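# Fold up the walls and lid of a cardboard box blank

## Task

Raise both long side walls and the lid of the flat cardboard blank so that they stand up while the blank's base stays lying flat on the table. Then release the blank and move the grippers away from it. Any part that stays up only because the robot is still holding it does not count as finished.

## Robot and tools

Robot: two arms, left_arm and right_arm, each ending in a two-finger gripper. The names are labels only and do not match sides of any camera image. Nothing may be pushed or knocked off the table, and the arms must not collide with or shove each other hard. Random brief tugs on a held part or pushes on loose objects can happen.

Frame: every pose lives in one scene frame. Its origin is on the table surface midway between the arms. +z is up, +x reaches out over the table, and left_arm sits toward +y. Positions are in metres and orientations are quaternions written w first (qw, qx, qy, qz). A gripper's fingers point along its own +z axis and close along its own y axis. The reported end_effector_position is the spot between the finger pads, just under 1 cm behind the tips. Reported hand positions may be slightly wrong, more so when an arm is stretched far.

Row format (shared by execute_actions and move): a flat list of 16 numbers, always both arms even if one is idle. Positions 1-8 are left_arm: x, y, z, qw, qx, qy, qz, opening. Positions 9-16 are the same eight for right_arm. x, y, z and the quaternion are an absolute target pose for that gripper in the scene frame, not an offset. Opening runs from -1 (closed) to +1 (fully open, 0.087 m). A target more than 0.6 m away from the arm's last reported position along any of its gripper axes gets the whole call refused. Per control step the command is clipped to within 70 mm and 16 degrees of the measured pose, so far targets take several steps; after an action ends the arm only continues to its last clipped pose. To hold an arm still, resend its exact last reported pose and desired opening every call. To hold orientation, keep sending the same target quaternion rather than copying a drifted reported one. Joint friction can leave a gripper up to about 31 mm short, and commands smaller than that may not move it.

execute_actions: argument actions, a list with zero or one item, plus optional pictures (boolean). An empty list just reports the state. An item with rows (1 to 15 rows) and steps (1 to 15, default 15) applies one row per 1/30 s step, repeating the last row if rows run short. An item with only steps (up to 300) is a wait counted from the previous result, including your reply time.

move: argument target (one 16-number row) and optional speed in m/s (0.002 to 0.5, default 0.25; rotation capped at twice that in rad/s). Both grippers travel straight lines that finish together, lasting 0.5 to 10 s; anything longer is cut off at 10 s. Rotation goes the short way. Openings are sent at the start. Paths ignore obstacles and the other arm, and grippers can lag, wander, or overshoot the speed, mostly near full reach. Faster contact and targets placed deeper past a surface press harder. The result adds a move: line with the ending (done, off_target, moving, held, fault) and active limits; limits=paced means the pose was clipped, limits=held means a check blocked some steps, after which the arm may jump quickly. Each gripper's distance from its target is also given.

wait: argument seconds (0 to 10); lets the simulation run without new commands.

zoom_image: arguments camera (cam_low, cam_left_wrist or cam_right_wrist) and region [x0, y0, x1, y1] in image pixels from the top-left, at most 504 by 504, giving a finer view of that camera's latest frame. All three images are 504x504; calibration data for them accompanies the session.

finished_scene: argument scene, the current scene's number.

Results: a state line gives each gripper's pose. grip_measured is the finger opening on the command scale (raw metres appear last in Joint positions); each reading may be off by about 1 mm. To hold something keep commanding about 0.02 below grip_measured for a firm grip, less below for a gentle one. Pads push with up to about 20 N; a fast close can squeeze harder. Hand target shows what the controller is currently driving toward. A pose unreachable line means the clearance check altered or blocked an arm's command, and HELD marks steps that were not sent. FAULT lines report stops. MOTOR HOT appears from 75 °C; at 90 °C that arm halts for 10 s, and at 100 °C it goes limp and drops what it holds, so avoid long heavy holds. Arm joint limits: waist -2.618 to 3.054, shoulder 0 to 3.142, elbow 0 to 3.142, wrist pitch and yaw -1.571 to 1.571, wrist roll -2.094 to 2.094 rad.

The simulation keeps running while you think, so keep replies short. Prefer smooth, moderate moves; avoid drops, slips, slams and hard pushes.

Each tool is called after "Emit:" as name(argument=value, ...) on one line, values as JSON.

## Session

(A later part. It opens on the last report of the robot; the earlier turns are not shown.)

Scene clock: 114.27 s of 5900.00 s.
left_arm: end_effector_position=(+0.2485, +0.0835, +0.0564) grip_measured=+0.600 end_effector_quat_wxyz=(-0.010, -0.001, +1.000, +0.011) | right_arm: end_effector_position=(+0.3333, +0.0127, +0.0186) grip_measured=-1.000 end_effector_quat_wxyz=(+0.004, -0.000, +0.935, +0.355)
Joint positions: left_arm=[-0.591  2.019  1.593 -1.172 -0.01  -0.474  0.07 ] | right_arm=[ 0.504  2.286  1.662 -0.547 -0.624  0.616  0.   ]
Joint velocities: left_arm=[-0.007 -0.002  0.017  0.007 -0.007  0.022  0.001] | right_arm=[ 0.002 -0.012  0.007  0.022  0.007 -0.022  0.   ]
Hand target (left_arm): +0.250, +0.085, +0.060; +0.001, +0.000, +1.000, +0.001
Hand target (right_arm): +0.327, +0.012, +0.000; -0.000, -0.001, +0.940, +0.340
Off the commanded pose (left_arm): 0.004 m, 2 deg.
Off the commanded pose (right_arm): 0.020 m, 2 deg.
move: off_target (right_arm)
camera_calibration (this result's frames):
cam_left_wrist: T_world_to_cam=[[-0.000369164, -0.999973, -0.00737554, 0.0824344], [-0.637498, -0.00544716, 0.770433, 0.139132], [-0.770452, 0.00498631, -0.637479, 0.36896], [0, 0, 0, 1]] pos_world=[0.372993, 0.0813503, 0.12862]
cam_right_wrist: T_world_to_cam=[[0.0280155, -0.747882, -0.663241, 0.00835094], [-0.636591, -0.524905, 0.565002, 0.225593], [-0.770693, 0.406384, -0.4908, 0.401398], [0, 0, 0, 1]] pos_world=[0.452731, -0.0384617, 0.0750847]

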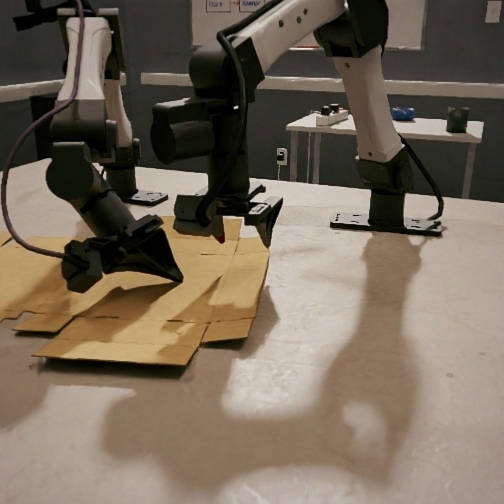

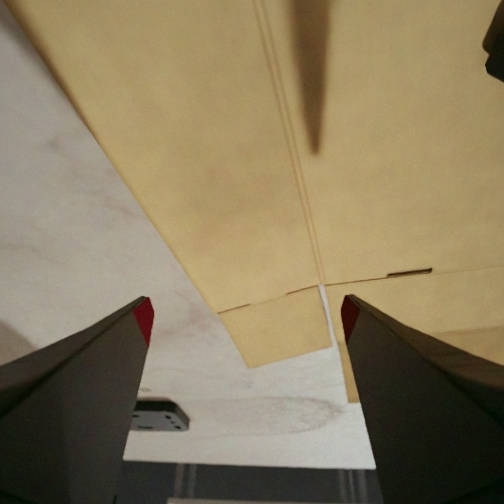

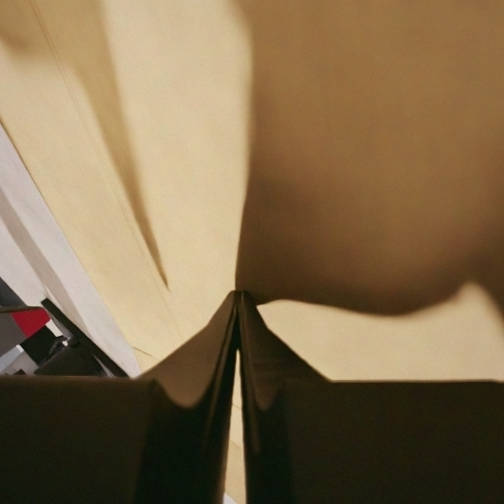

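Emit:
move(target=[0.25,0.25,0.15,0,0,-0.924,0.383,-0.3,0.27,-0.10,0.42,0.461,0,0.887,0,1])

Scene clock: 122.17 s of 5900.00 s.
left_arm: end_effector_position=(+0.2495, +0.2488, +0.1462) grip_measured=-0.300 end_effector_quat_wxyz=(+0.012, -0.004, +0.929, -0.370) | right_arm: end_effector_position=(+0.2660, -0.1063, +0.4180) grip_measured=+0.998 end_effector_quat_wxyz=(+0.494, -0.001, +0.869, +0.028)
Joint positions: left_arm=[ 0.221  1.961  1.673 -1.559  0.715  0.436  0.031] | right_arm=[ 0.898  1.83   2.678 -1.566  0.682  0.559  0.087]
Joint velocities: left_arm=[ 0.012 -0.002 -0.007 -0.11  -0.037  0.022 -0.   ] | right_arm=[ 0.007  0.007 -0.012 -0.037 -0.037 -0.051  0.001]
Hand target (left_arm): +0.251, +0.250, +0.150; +0.012, -0.003, +0.927, -0.374
Hand target (right_arm): +0.266, -0.102, +0.416; +0.494, -0.009, +0.869, +0.022
Off the commanded pose (left_arm): 0.004 m, 2 deg.
Off the commanded pose (right_arm): 0.008 m, 5 deg.
joint sent to its limit (left arm) — the command would take joint 4 (wrist pitch) past its lower limit, so that joint was sent only as far as its limit.
joint sent to its limit (right arm) — the command would take joint 4 (wrist pitch) past its lower limit, so that joint was sent only as far as its limit.
After step 90, 1.87 s passed at rest.
move: off_target (right_arm)
camera_calibration (this result's frames):
cam_left_wrist: T_world_to_cam=[[-0.00460659, -0.716929, 0.697131, 0.075995], [-0.670545, 0.519396, 0.529715, -0.0157414], [-0.741855, -0.465018, -0.483125, 0.513351], [0, 0, 0, 1]] pos_world=[0.370627, 0.301376, 0.203373]
cam_right_wrist: T_world_to_cam=[[0.0408511, -0.998815, -0.0264379, -0.110048], [-0.988489, -0.0365428, -0.14681, 0.337603], [0.14567, 0.0321309, -0.988811, 0.518473], [0, 0, 0, 1]] pos_world=[0.262687, -0.11424, 0.559326]

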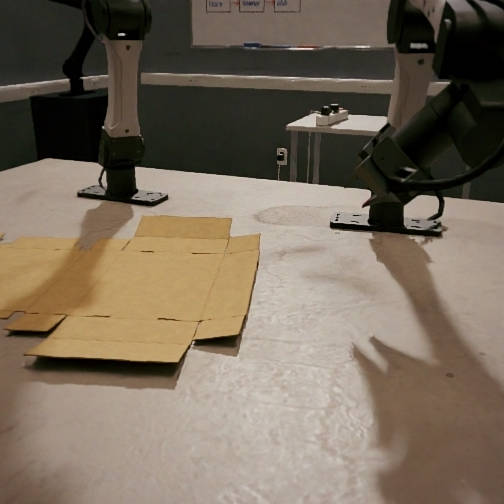

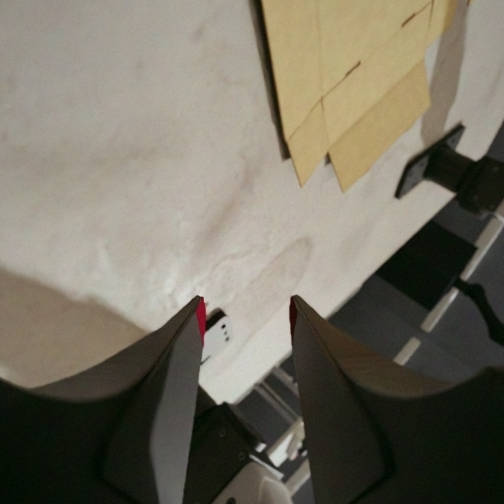

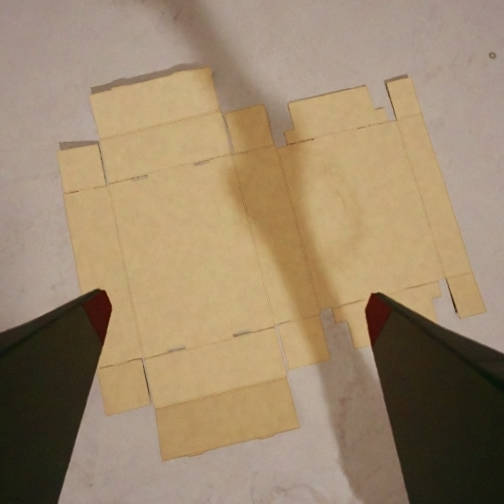

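Emit:
move(target=[0.28,0.185,0.05,-0.047,0.113,-0.917,0.38,0,0.339,-0.05,0.05,0,0.616,0.788,0,1])

Emit:
move(target=[0.287,0.16,0.012,-0.047,0.113,-0.917,0.38,0,0.339,-0.05,-0.01,0,0.616,0.788,0,1], speed=0.06)

Emit:
move(target=[0.308,0.075,0.014,-0.047,0.113,-0.917,0.38,0,0.339,-0.05,-0.01,0,0.616,0.788,0,1], speed=0.04)

Scene clock: 150.80 s of 5900.00 s.
left_arm: end_effector_position=(+0.2819, +0.1901, +0.0456) grip_measured=+0.000 end_effector_quat_wxyz=(+0.036, -0.117, +0.917, -0.379) | right_arm: end_effector_position=(+0.3403, -0.0463, +0.0579) grip_measured=+0.998 end_effector_quat_wxyz=(+0.005, +0.612, +0.791, +0.001)
Joint positions: left_arm=[ 0.078  1.961  1.25  -0.836  0.78  -0.066  0.044] | right_arm=[ 0.566  2.275  2.007 -1.298  0.008  1.864  0.087]
Joint velocities: left_arm=[-0.007  0.017 -0.002  0.007 -0.11   0.007 -0.   ] | right_arm=[ 0.007 -0.007 -0.012  0.022 -0.081 -0.022 -0.001]
Hand target (left_arm): +0.281, +0.185, +0.050; +0.046, -0.111, +0.917, -0.381
Hand target (right_arm): +0.342, -0.048, +0.053; +0.000, +0.619, +0.785, +0.000
Off the commanded pose (left_arm): 0.007 m, 1 deg.
Off the commanded pose (right_arm): 0.009 m, 1 deg.
After step 90, 21.77 s passed at rest.
move: done
camera_calibration (this result's frames):
cam_left_wrist: T_world_to_cam=[[0.182271, -0.677193, 0.712872, 0.043316], [-0.752207, 0.370876, 0.544642, 0.140336], [-0.633215, -0.6355, -0.44179, 0.461369], [0, 0, 0, 1]] pos_world=[0.389812, 0.270486, 0.0965165]
cam_right_wrist: T_world_to_cam=[[-0.961161, -0.275903, -0.00688097, 0.310582], [-0.180841, 0.61077, 0.77088, 0.0623981], [-0.208486, 0.742184, -0.636943, 0.282675], [0, 0, 0, 1]] pos_world=[0.368737, -0.162217, 0.134083]

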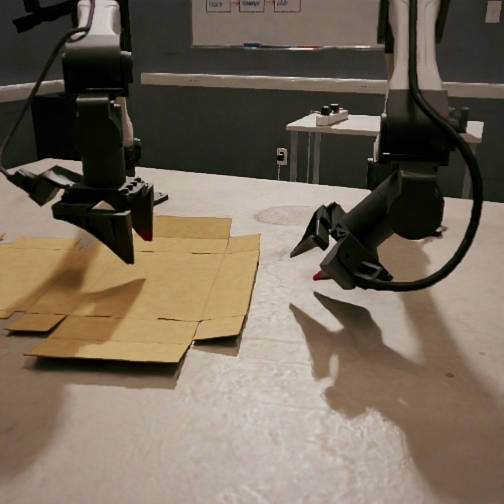

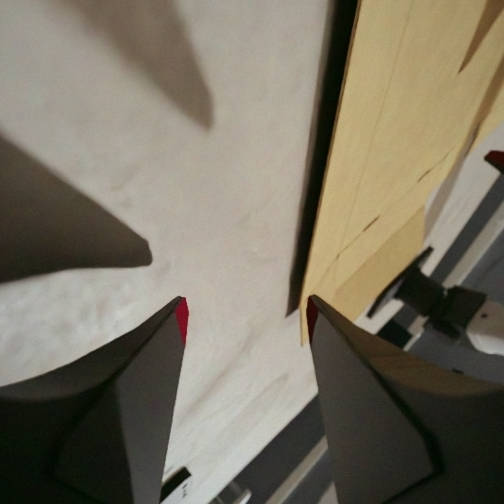

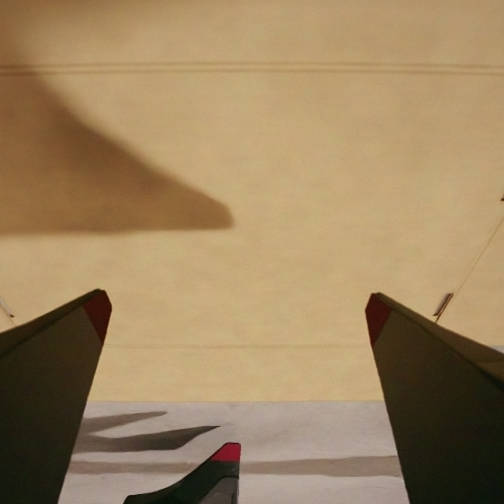

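Scene clock: 152.20 s of 5900.00 s.
left_arm: end_effector_position=(+0.2879, +0.1708, +0.0316) grip_measured=+0.000 end_effector_quat_wxyz=(+0.046, -0.127, +0.914, -0.383) | right_arm: end_effector_position=(+0.3392, -0.0470, +0.0159) grip_measured=+0.998 end_effector_quat_wxyz=(+0.000, +0.612, +0.790, +0.008)
Joint positions: left_arm=[ 0.027  1.961  1.179 -0.676  0.786 -0.178  0.044] | right_arm=[ 0.56   2.28   1.844 -1.121 -0.006  1.861  0.087]
Joint velocities: left_arm=[-0.022 -0.017 -0.007  0.037 -0.051 -0.095  0.   ] | right_arm=[-0.007 -0.002 -0.002 -0.007  0.007  0.051 -0.   ]
Hand target (left_arm): +0.286, +0.161, +0.013; +0.045, -0.112, +0.917, -0.381
Hand target (right_arm): +0.338, -0.050, -0.009; -0.000, +0.616, +0.788, -0.001
Off the commanded pose (left_arm): 0.022 m, 2 deg.
Off the commanded pose (right_arm): 0.026 m, 1 deg.
move: off_target (left_arm, right_arm)
camera_calibration (this result's frames):
cam_left_wrist: T_world_to_cam=[[0.192177, -0.664862, 0.721821, 0.0338912], [-0.768558, 0.355406, 0.531982, 0.167397], [-0.610234, -0.656996, -0.442685, 0.443791], [0, 0, 0, 1]] pos_world=[0.392958, 0.254608, 0.082944]
cam_right_wrist: T_world_to_cam=[[-0.961743, -0.273675, -0.0123635, 0.309434], [-0.180202, 0.597981, 0.780991, 0.0940782], [-0.206344, 0.75334, -0.62442, 0.255849], [0, 0, 0, 1]] pos_world=[0.367342, -0.164314, 0.0901087]

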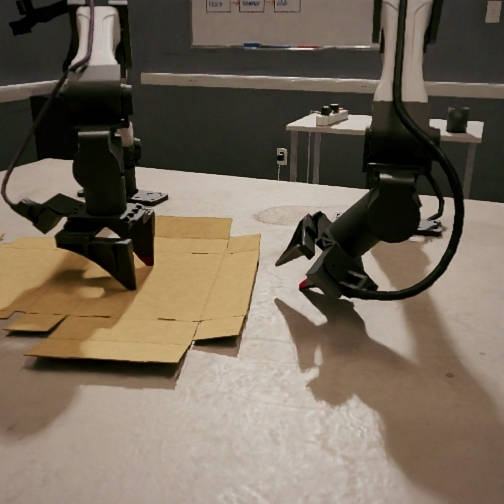

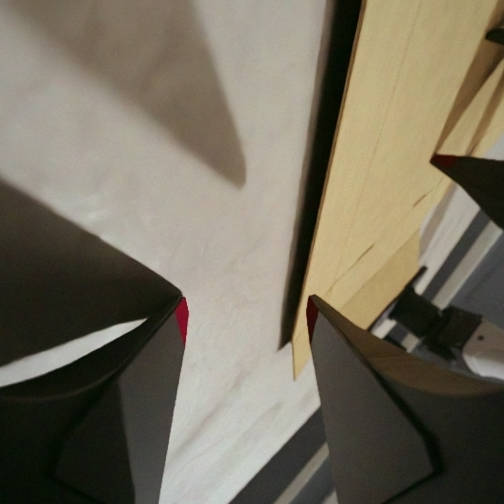

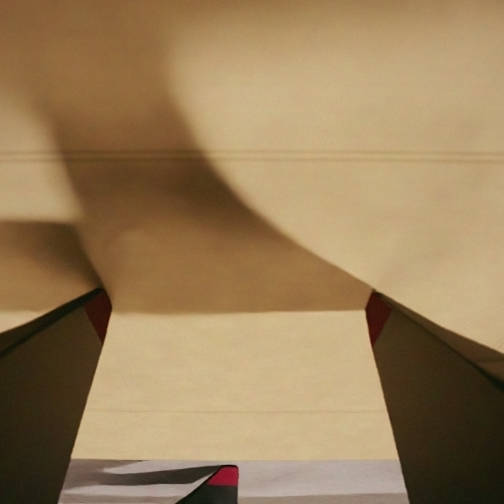

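Scene clock: 154.97 s of 5900.00 s.
left_arm: end_effector_position=(+0.3099, +0.0864, +0.0333) grip_measured=+0.000 end_effector_quat_wxyz=(+0.055, -0.120, +0.913, -0.386) | right_arm: end_effector_position=(+0.3393, -0.0470, +0.0163) grip_measured=+0.998 end_effector_quat_wxyz=(+0.000, +0.612, +0.790, +0.009)
Joint positions: left_arm=[-0.213  1.968  1.179 -0.428  0.734 -0.493  0.044] | right_arm=[ 0.56   2.277  1.842 -1.118 -0.006  1.861  0.087]
Joint velocities: left_arm=[ 0.002  0.007 -0.002  0.007 -0.037 -0.022 -0.   ] | right_arm=[ 0.007  0.002  0.002  0.037  0.007 -0.037  0.   ]
Hand target (left_arm): +0.306, +0.075, +0.016; +0.045, -0.112, +0.917, -0.381
Hand target (right_arm): +0.338, -0.051, -0.009; -0.000, +0.616, +0.788, -0.001
Off the commanded pose (left_arm): 0.023 m, 1 deg.
Off the commanded pose (right_arm): 0.026 m, 1 deg.
move: off_target (left_arm, right_arm)
camera_calibration (this result's frames):
cam_left_wrist: T_world_to_cam=[[0.171671, -0.664784, 0.727042, -0.0215592], [-0.777907, 0.36135, 0.514088, 0.216403], [-0.604475, -0.653825, -0.455107, 0.400934], [0, 0, 0, 1]] pos_world=[0.414397, 0.169611, 0.0868922]
cam_right_wrist: T_world_to_cam=[[-0.961716, -0.273659, -0.0145722, 0.309574], [-0.181733, 0.597058, 0.781342, 0.0941965], [-0.20512, 0.754078, -0.623933, 0.255705], [0, 0, 0, 1]] pos_world=[0.367292, -0.164344, 0.0904543]

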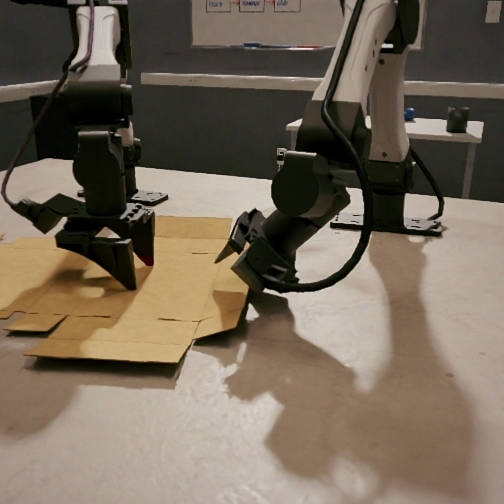

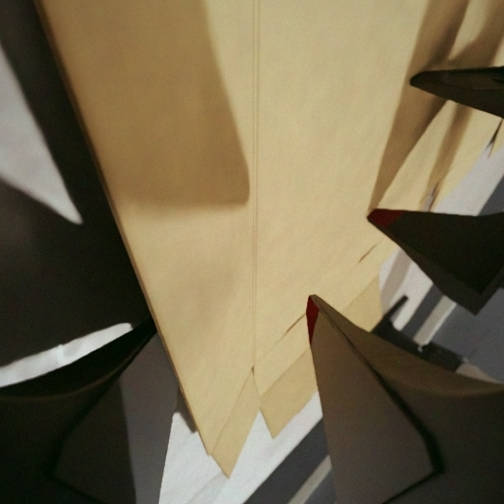

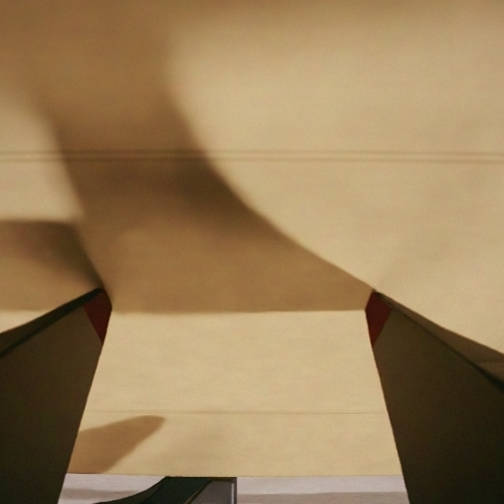

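Now raise the tip and sweep over.

Emit:
move(target=[0.318,0.035,0.075,-0.047,0.113,-0.917,0.38,0,0.339,-0.05,-0.01,0,0.616,0.788,0,1], speed=0.04)

Emit:
move(target=[0.326,0.0,0.06,-0.047,0.113,-0.917,0.38,0,0.339,-0.05,-0.01,0,0.616,0.788,0,1], speed=0.04)

Scene clock: 161.37 s of 5900.00 s.
left_arm: end_effector_position=(+0.3106, +0.0580, +0.0463) grip_measured=+0.000 end_effector_quat_wxyz=(+0.037, -0.130, +0.930, -0.341) | right_arm: end_effector_position=(+0.3391, -0.0471, +0.0161) grip_measured=+0.998 end_effector_quat_wxyz=(+0.001, +0.612, +0.790, +0.009)
Joint positions: left_arm=[-0.317  1.969  1.288 -0.542  0.621 -0.588  0.044] | right_arm=[ 0.56   2.276  1.839 -1.116 -0.006  1.861  0.087]
Joint velocities: left_arm=[-0.017  0.012 -0.012  0.051 -0.037  0.066 -0.001] | right_arm=[ 0.007  0.007 -0.007  0.051 -0.022 -0.037  0.   ]
Hand target (left_arm): +0.314, +0.036, +0.076; +0.045, -0.112, +0.917, -0.380
Hand target (right_arm): +0.338, -0.051, -0.009; -0.000, +0.616, +0.788, -0.001
Off the commanded pose (left_arm): 0.037 m, 5 deg.
Off the commanded pose (right_arm): 0.026 m, 1 deg.
After step 90, 1.43 s passed at rest.
move: off_target (left_arm, right_arm)
camera_calibration (this result's frames):
cam_left_wrist: T_world_to_cam=[[0.211831, -0.72543, 0.654888, -0.0556066], [-0.750341, 0.308631, 0.584582, 0.211767], [-0.626192, -0.615222, -0.478942, 0.394341], [0, 0, 0, 1]] pos_world=[0.417609, 0.13691, 0.101488]
cam_right_wrist: T_world_to_cam=[[-0.961712, -0.273656, -0.0149403, 0.309374], [-0.181989, 0.596904, 0.7814, 0.0944439], [-0.204917, 0.7542, -0.623852, 0.255576], [0, 0, 0, 1]] pos_world=[0.367088, -0.164467, 0.090265]

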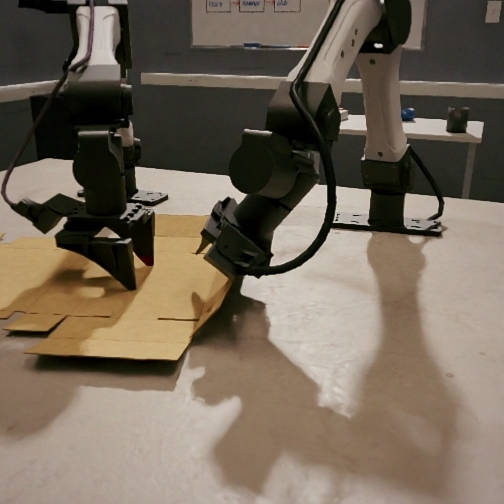

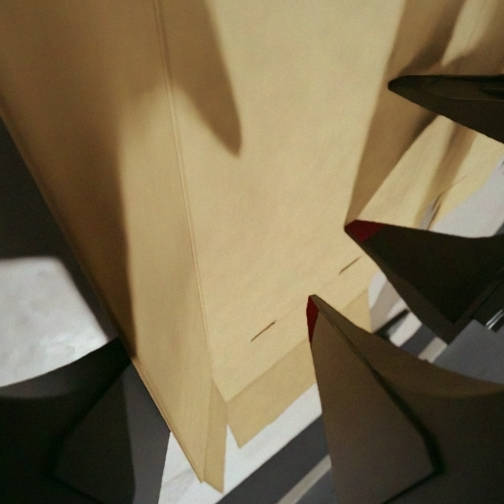

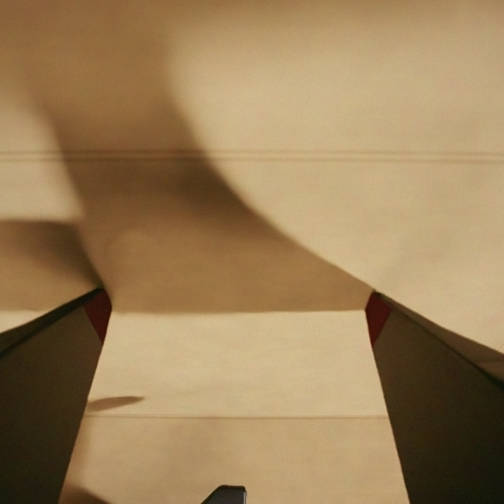

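Scene clock: 163.13 s of 5900.00 s.
left_arm: end_effector_position=(+0.3113, +0.0399, +0.0396) grip_measured=+0.001 end_effector_quat_wxyz=(+0.034, -0.138, +0.938, -0.317) | right_arm: end_effector_position=(+0.3416, -0.0564, +0.0157) grip_measured=+0.998 end_effector_quat_wxyz=(+0.012, +0.610, +0.792, +0.000)
Joint positions: left_arm=[-0.379  1.994  1.319 -0.54   0.554 -0.654  0.044] | right_arm=[ 0.55   2.274  1.839 -1.127  0.022  1.844  0.087]
Joint velocities: left_arm=[-0.002  0.002 -0.007 -0.022 -0.037 -0.022 -0.001] | right_arm=[-0.022 -0.002  0.002 -0.051  0.037 -0.022 -0.001]
Hand target (left_arm): +0.320, +0.003, +0.063; +0.042, -0.109, +0.918, -0.378
Hand target (right_arm): +0.338, -0.051, -0.009; -0.000, +0.616, +0.788, -0.002
Off the commanded pose (left_arm): 0.047 m, 8 deg.
Off the commanded pose (right_arm): 0.027 m, 2 deg.
move: off_target (left_arm, right_arm)
camera_calibration (this result's frames):
cam_left_wrist: T_world_to_cam=[[0.232613, -0.75388, 0.614456, -0.0682073], [-0.742967, 0.269956, 0.612474, 0.219897], [-0.627608, -0.59899, -0.497312, 0.380948], [0, 0, 0, 1]] pos_world=[0.418328, 0.117401, 0.096679]
cam_right_wrist: T_world_to_cam=[[-0.959919, -0.279941, -0.0137212, 0.308217], [-0.190988, 0.617501, 0.763031, 0.105311], [-0.20513, 0.735068, -0.646217, 0.262232], [0, 0, 0, 1]] pos_world=[0.369768, -0.171506, 0.0933321]

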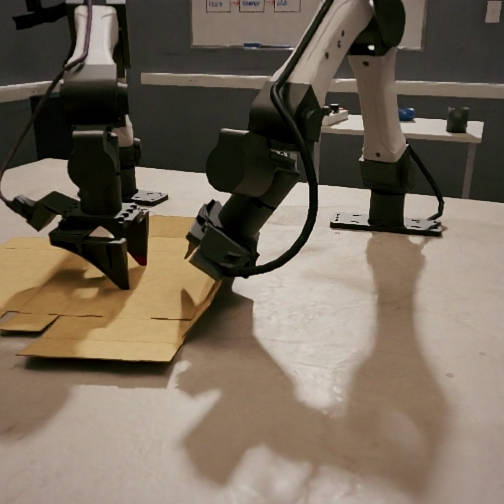

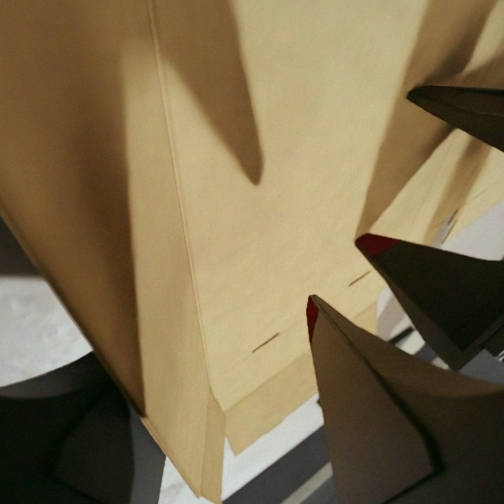

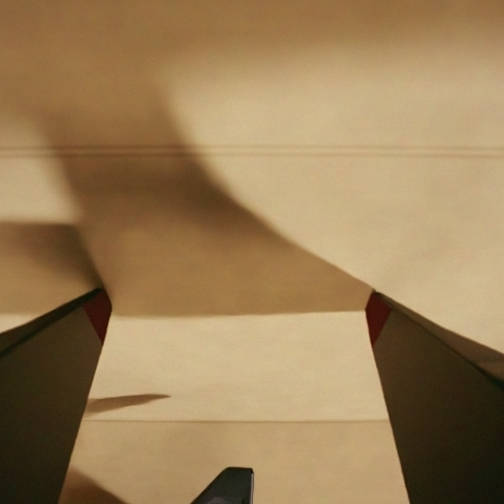

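Emit:
move(target=[0.313,0.045,0.095,-0.047,0.113,-0.917,0.38,0,0.341,-0.057,-0.01,0,0.616,0.788,0,1], speed=0.03)

Scene clock: 180.60 s of 5900.00 s.
left_arm: end_effector_position=(+0.3062, +0.0525, +0.0629) grip_measured=+0.001 end_effector_quat_wxyz=(+0.032, -0.125, +0.930, -0.343) | right_arm: end_effector_position=(+0.3420, -0.0569, +0.0177) grip_measured=+0.998 end_effector_quat_wxyz=(+0.002, +0.611, +0.791, +0.005)
Joint positions: left_arm=[-0.331  1.942  1.319 -0.603  0.626 -0.592  0.044] | right_arm=[ 0.54   2.272  1.839 -1.128  0.001  1.838  0.087]
Joint velocities: left_arm=[ 0.017  0.007 -0.012 -0.007 -0.022 -0.022  0.001] | right_arm=[-0.007  0.017  0.002  0.095 -0.066  0.022  0.001]
Hand target (left_arm): +0.311, +0.046, +0.094; +0.048, -0.112, +0.917, -0.379
Hand target (right_arm): +0.340, -0.058, -0.009; -0.001, +0.616, +0.788, -0.002
Off the commanded pose (left_arm): 0.034 m, 5 deg.
Off the commanded pose (right_arm): 0.028 m, 1 deg.
After step 90, 11.80 s passed at rest.
move: off_target (left_arm, right_arm)
camera_calibration (this result's frames):
cam_left_wrist: T_world_to_cam=[[0.20616, -0.72539, 0.65674, -0.0679313], [-0.742755, 0.320929, 0.587639, 0.197281], [-0.637034, -0.608945, -0.472624, 0.398728], [0, 0, 0, 1]] pos_world=[0.41454, 0.130213, 0.117132]
cam_right_wrist: T_world_to_cam=[[-0.961033, -0.27625, -0.0100548, 0.308998], [-0.181653, 0.603691, 0.776247, 0.0999574], [-0.208368, 0.747826, -0.630348, 0.265423], [0, 0, 0, 1]] pos_world=[0.370421, -0.173473, 0.0928239]

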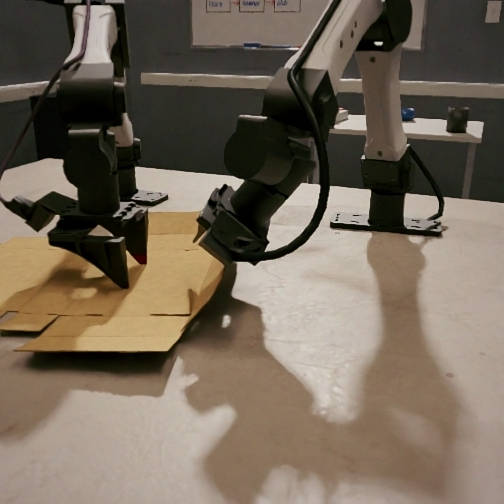

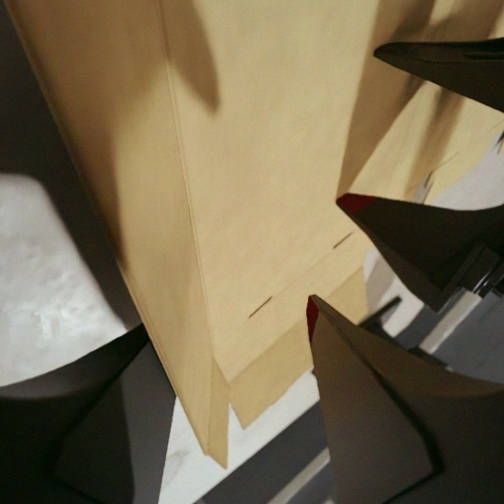

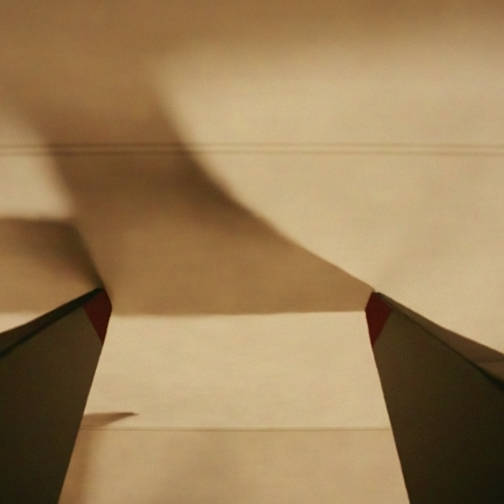

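Emit:
move(target=[0.385,0.085,0.02,-0.047,0.113,-0.917,0.38,0,0.341,-0.057,-0.01,0,0.616,0.788,0,1], speed=0.05)

Emit:
move(target=[0.385,0.085,0.02,-0.047,0.113,-0.917,0.38,-1,0.27,-0.03,0.06,0,0,0.94,0.34,-1], speed=0.15)

Emit:
move(target=[0.385,0.085,0.02,-0.047,0.113,-0.917,0.38,-1,0.242,0.01,-0.012,0,0,0.94,0.34,-1], speed=0.06)

Scene clock: 198.83 s of 5900.00 s.
left_arm: end_effector_position=(+0.3578, +0.0725, +0.0351) grip_measured=+0.000 end_effector_quat_wxyz=(-0.006, -0.128, +0.909, -0.397) | right_arm: end_effector_position=(+0.3490, -0.0523, +0.0176) grip_measured=+0.998 end_effector_quat_wxyz=(+0.009, +0.612, +0.791, +0.023)
Joint positions: left_arm=[-0.221  2.226  1.578 -0.688  0.789 -0.48   0.044] | right_arm=[ 0.54   2.266  1.826 -1.081 -0.001  1.839  0.087]
Joint velocities: left_arm=[-0.022 -0.012  0.012 -0.022 -0.037  0.022 -0.   ] | right_arm=[ 0.007  0.012  0.017 -0.081  0.007  0.037 -0.001]
Hand target (left_arm): +0.384, +0.086, +0.023; +0.047, -0.114, +0.917, -0.379
Hand target (right_arm): +0.340, -0.057, -0.009; +0.000, +0.616, +0.788, -0.000
Off the commanded pose (left_arm): 0.034 m, 7 deg.
Off the commanded pose (right_arm): 0.029 m, 3 deg.
After step 90, 13.07 s passed at rest.
move: off_target (left_arm, right_arm)
camera_calibration (this result's frames):
cam_left_wrist: T_world_to_cam=[[0.234228, -0.642697, 0.729437, -0.0643606], [-0.702191, 0.407069, 0.584142, 0.224856], [-0.672358, -0.649026, -0.355949, 0.442074], [0, 0, 0, 1]] pos_world=[0.470199, 0.154021, 0.0729547]
cam_right_wrist: T_world_to_cam=[[-0.960276, -0.274961, -0.0476176, 0.317498], [-0.206886, 0.586978, 0.782723, 0.10638], [-0.187267, 0.761481, -0.620546, 0.25665], [0, 0, 0, 1]] pos_world=[0.374957, -0.170577, 0.0911154]

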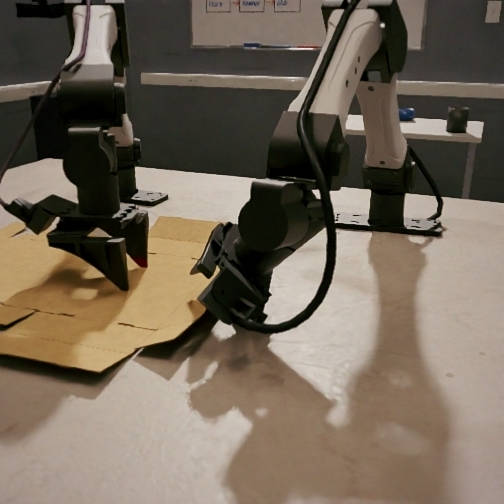

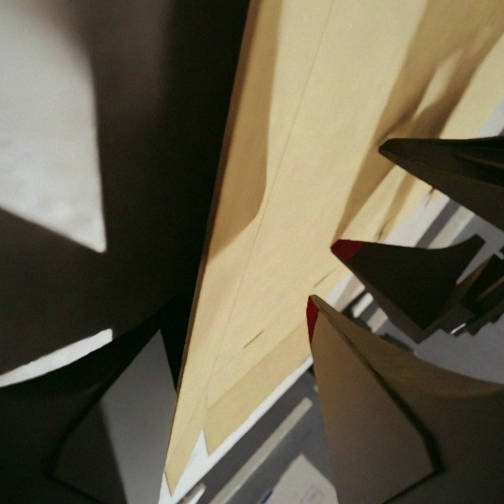

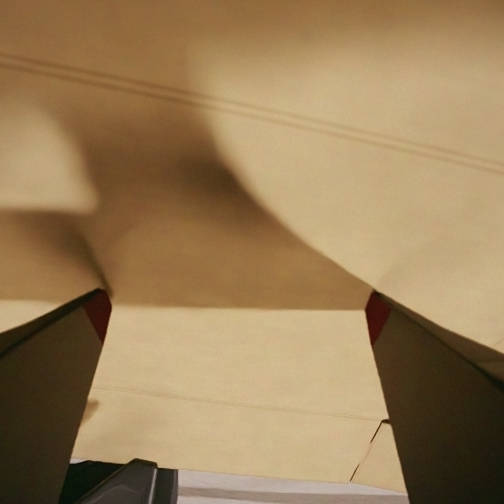

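Scene clock: 204.10 s of 5900.00 s.
left_arm: end_effector_position=(+0.3729, +0.0734, +0.0338) grip_measured=-0.982 end_effector_quat_wxyz=(+0.039, -0.095, +0.910, -0.401) | right_arm: end_effector_position=(+0.2687, -0.0254, +0.0536) grip_measured=-1.000 end_effector_quat_wxyz=(-0.010, +0.002, +0.943, +0.332)
Joint positions: left_arm=[-0.22   2.226  1.578 -0.608  0.781 -0.439  0.001] | right_arm=[ 0.505  1.996  1.371 -0.602 -0.596  0.598  0.   ]
Joint velocities: left_arm=[-0.002 -0.002 -0.007 -0.022  0.007 -0.022  0.001] | right_arm=[-0.002 -0.022 -0.002  0.022 -0.066 -0.022  0.   ]
Hand target (left_arm): +0.384, +0.085, +0.021; +0.047, -0.113, +0.917, -0.380
Hand target (right_arm): +0.270, -0.029, +0.060; -0.001, -0.001, +0.941, +0.340
Off the commanded pose (left_arm): 0.022 m, 3 deg.
Off the commanded pose (right_arm): 0.008 m, 1 deg.
move: off_target (left_arm)
camera_calibration (this result's frames):
cam_left_wrist: T_world_to_cam=[[0.137525, -0.651138, 0.746396, -0.0303183], [-0.751627, 0.422172, 0.506781, 0.255795], [-0.645092, -0.630706, -0.431354, 0.443364], [0, 0, 0, 1]] pos_world=[0.482442, 0.151901, 0.0842437]
cam_right_wrist: T_world_to_cam=[[0.0150257, -0.779333, -0.62643, 0.00560676], [-0.618455, -0.499526, 0.606619, 0.138187], [-0.785676, 0.378304, -0.489488, 0.387436], [0, 0, 0, 1]] pos_world=[0.389778, -0.0731712, 0.109331]

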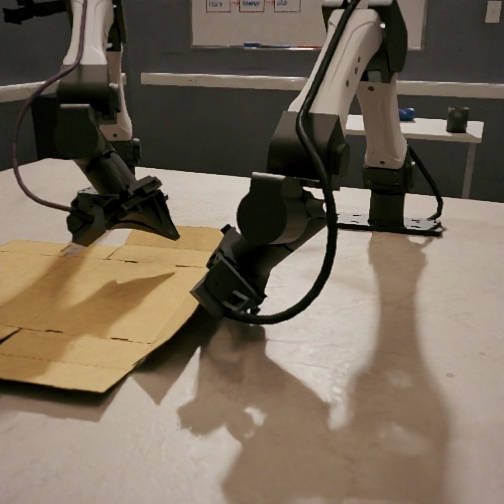

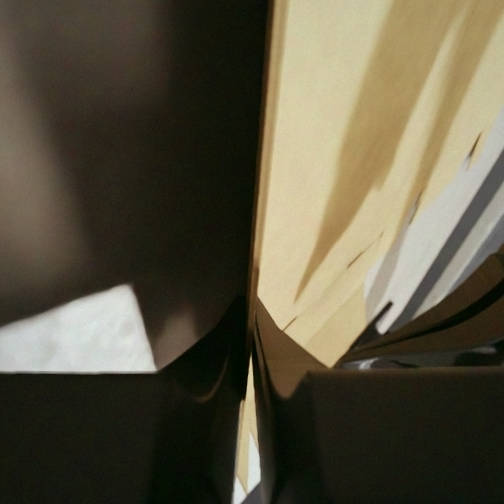

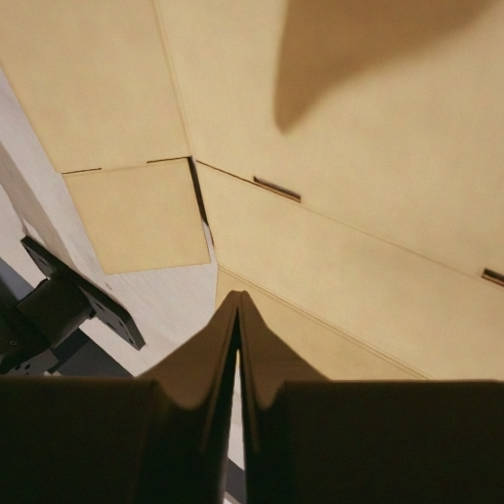

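Scene clock: 205.70 s of 5900.00 s.
left_arm: end_effector_position=(+0.3767, +0.0795, +0.0340) grip_measured=-0.984 end_effector_quat_wxyz=(+0.047, -0.095, +0.910, -0.401) | right_arm: end_effector_position=(+0.2537, +0.0052, +0.0152) grip_measured=-1.000 end_effector_quat_wxyz=(+0.004, +0.003, +0.934, +0.358)
Joint positions: left_arm=[-0.206  2.226  1.579 -0.603  0.781 -0.428  0.001] | right_arm=[ 0.582  2.033  1.216 -0.295 -0.594  0.713  0.   ]
Joint velocities: left_arm=[-0.017  0.002  0.056 -0.007  0.037  0.007  0.001] | right_arm=[ 0.002 -0.002 -0.022  0.022 -0.007 -0.007  0.   ]
Hand target (left_arm): +0.385, +0.085, +0.021; +0.048, -0.113, +0.917, -0.380
Hand target (right_arm): +0.242, +0.009, -0.010; -0.001, -0.001, +0.941, +0.340
Off the commanded pose (left_arm): 0.017 m, 3 deg.
Off the commanded pose (right_arm): 0.030 m, 2 deg.
move: off_target (left_arm, right_arm)
camera_calibration (this result's frames):
cam_left_wrist: T_world_to_cam=[[0.129982, -0.650946, 0.747913, -0.0241856], [-0.761838, 0.417209, 0.49552, 0.260658], [-0.634593, -0.634197, -0.441686, 0.44637], [0, 0, 0, 1]] pos_world=[0.484986, 0.158594, 0.0860825]
cam_right_wrist: T_world_to_cam=[[0.0223416, -0.743283, -0.668604, 0.00423775], [-0.639696, -0.524575, 0.561792, 0.173684], [-0.768303, 0.415152, -0.487195, 0.340665], [0, 0, 0, 1]] pos_world=[0.372744, -0.0471677, 0.0712296]

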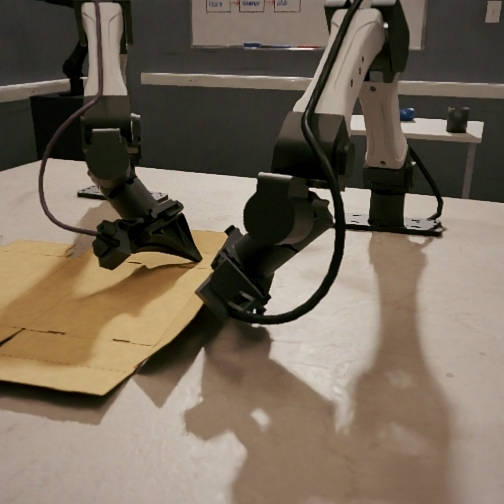

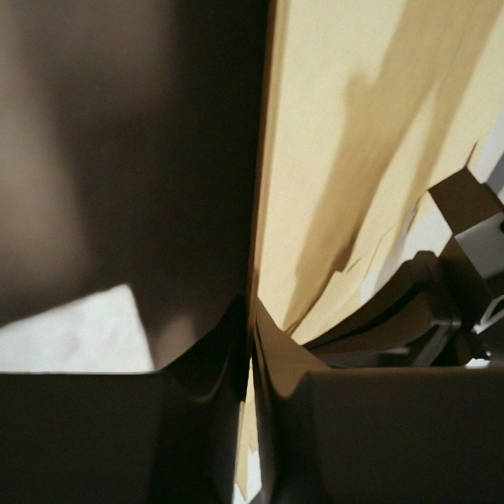

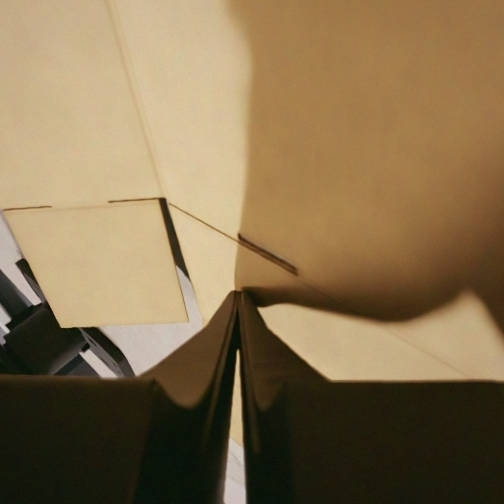

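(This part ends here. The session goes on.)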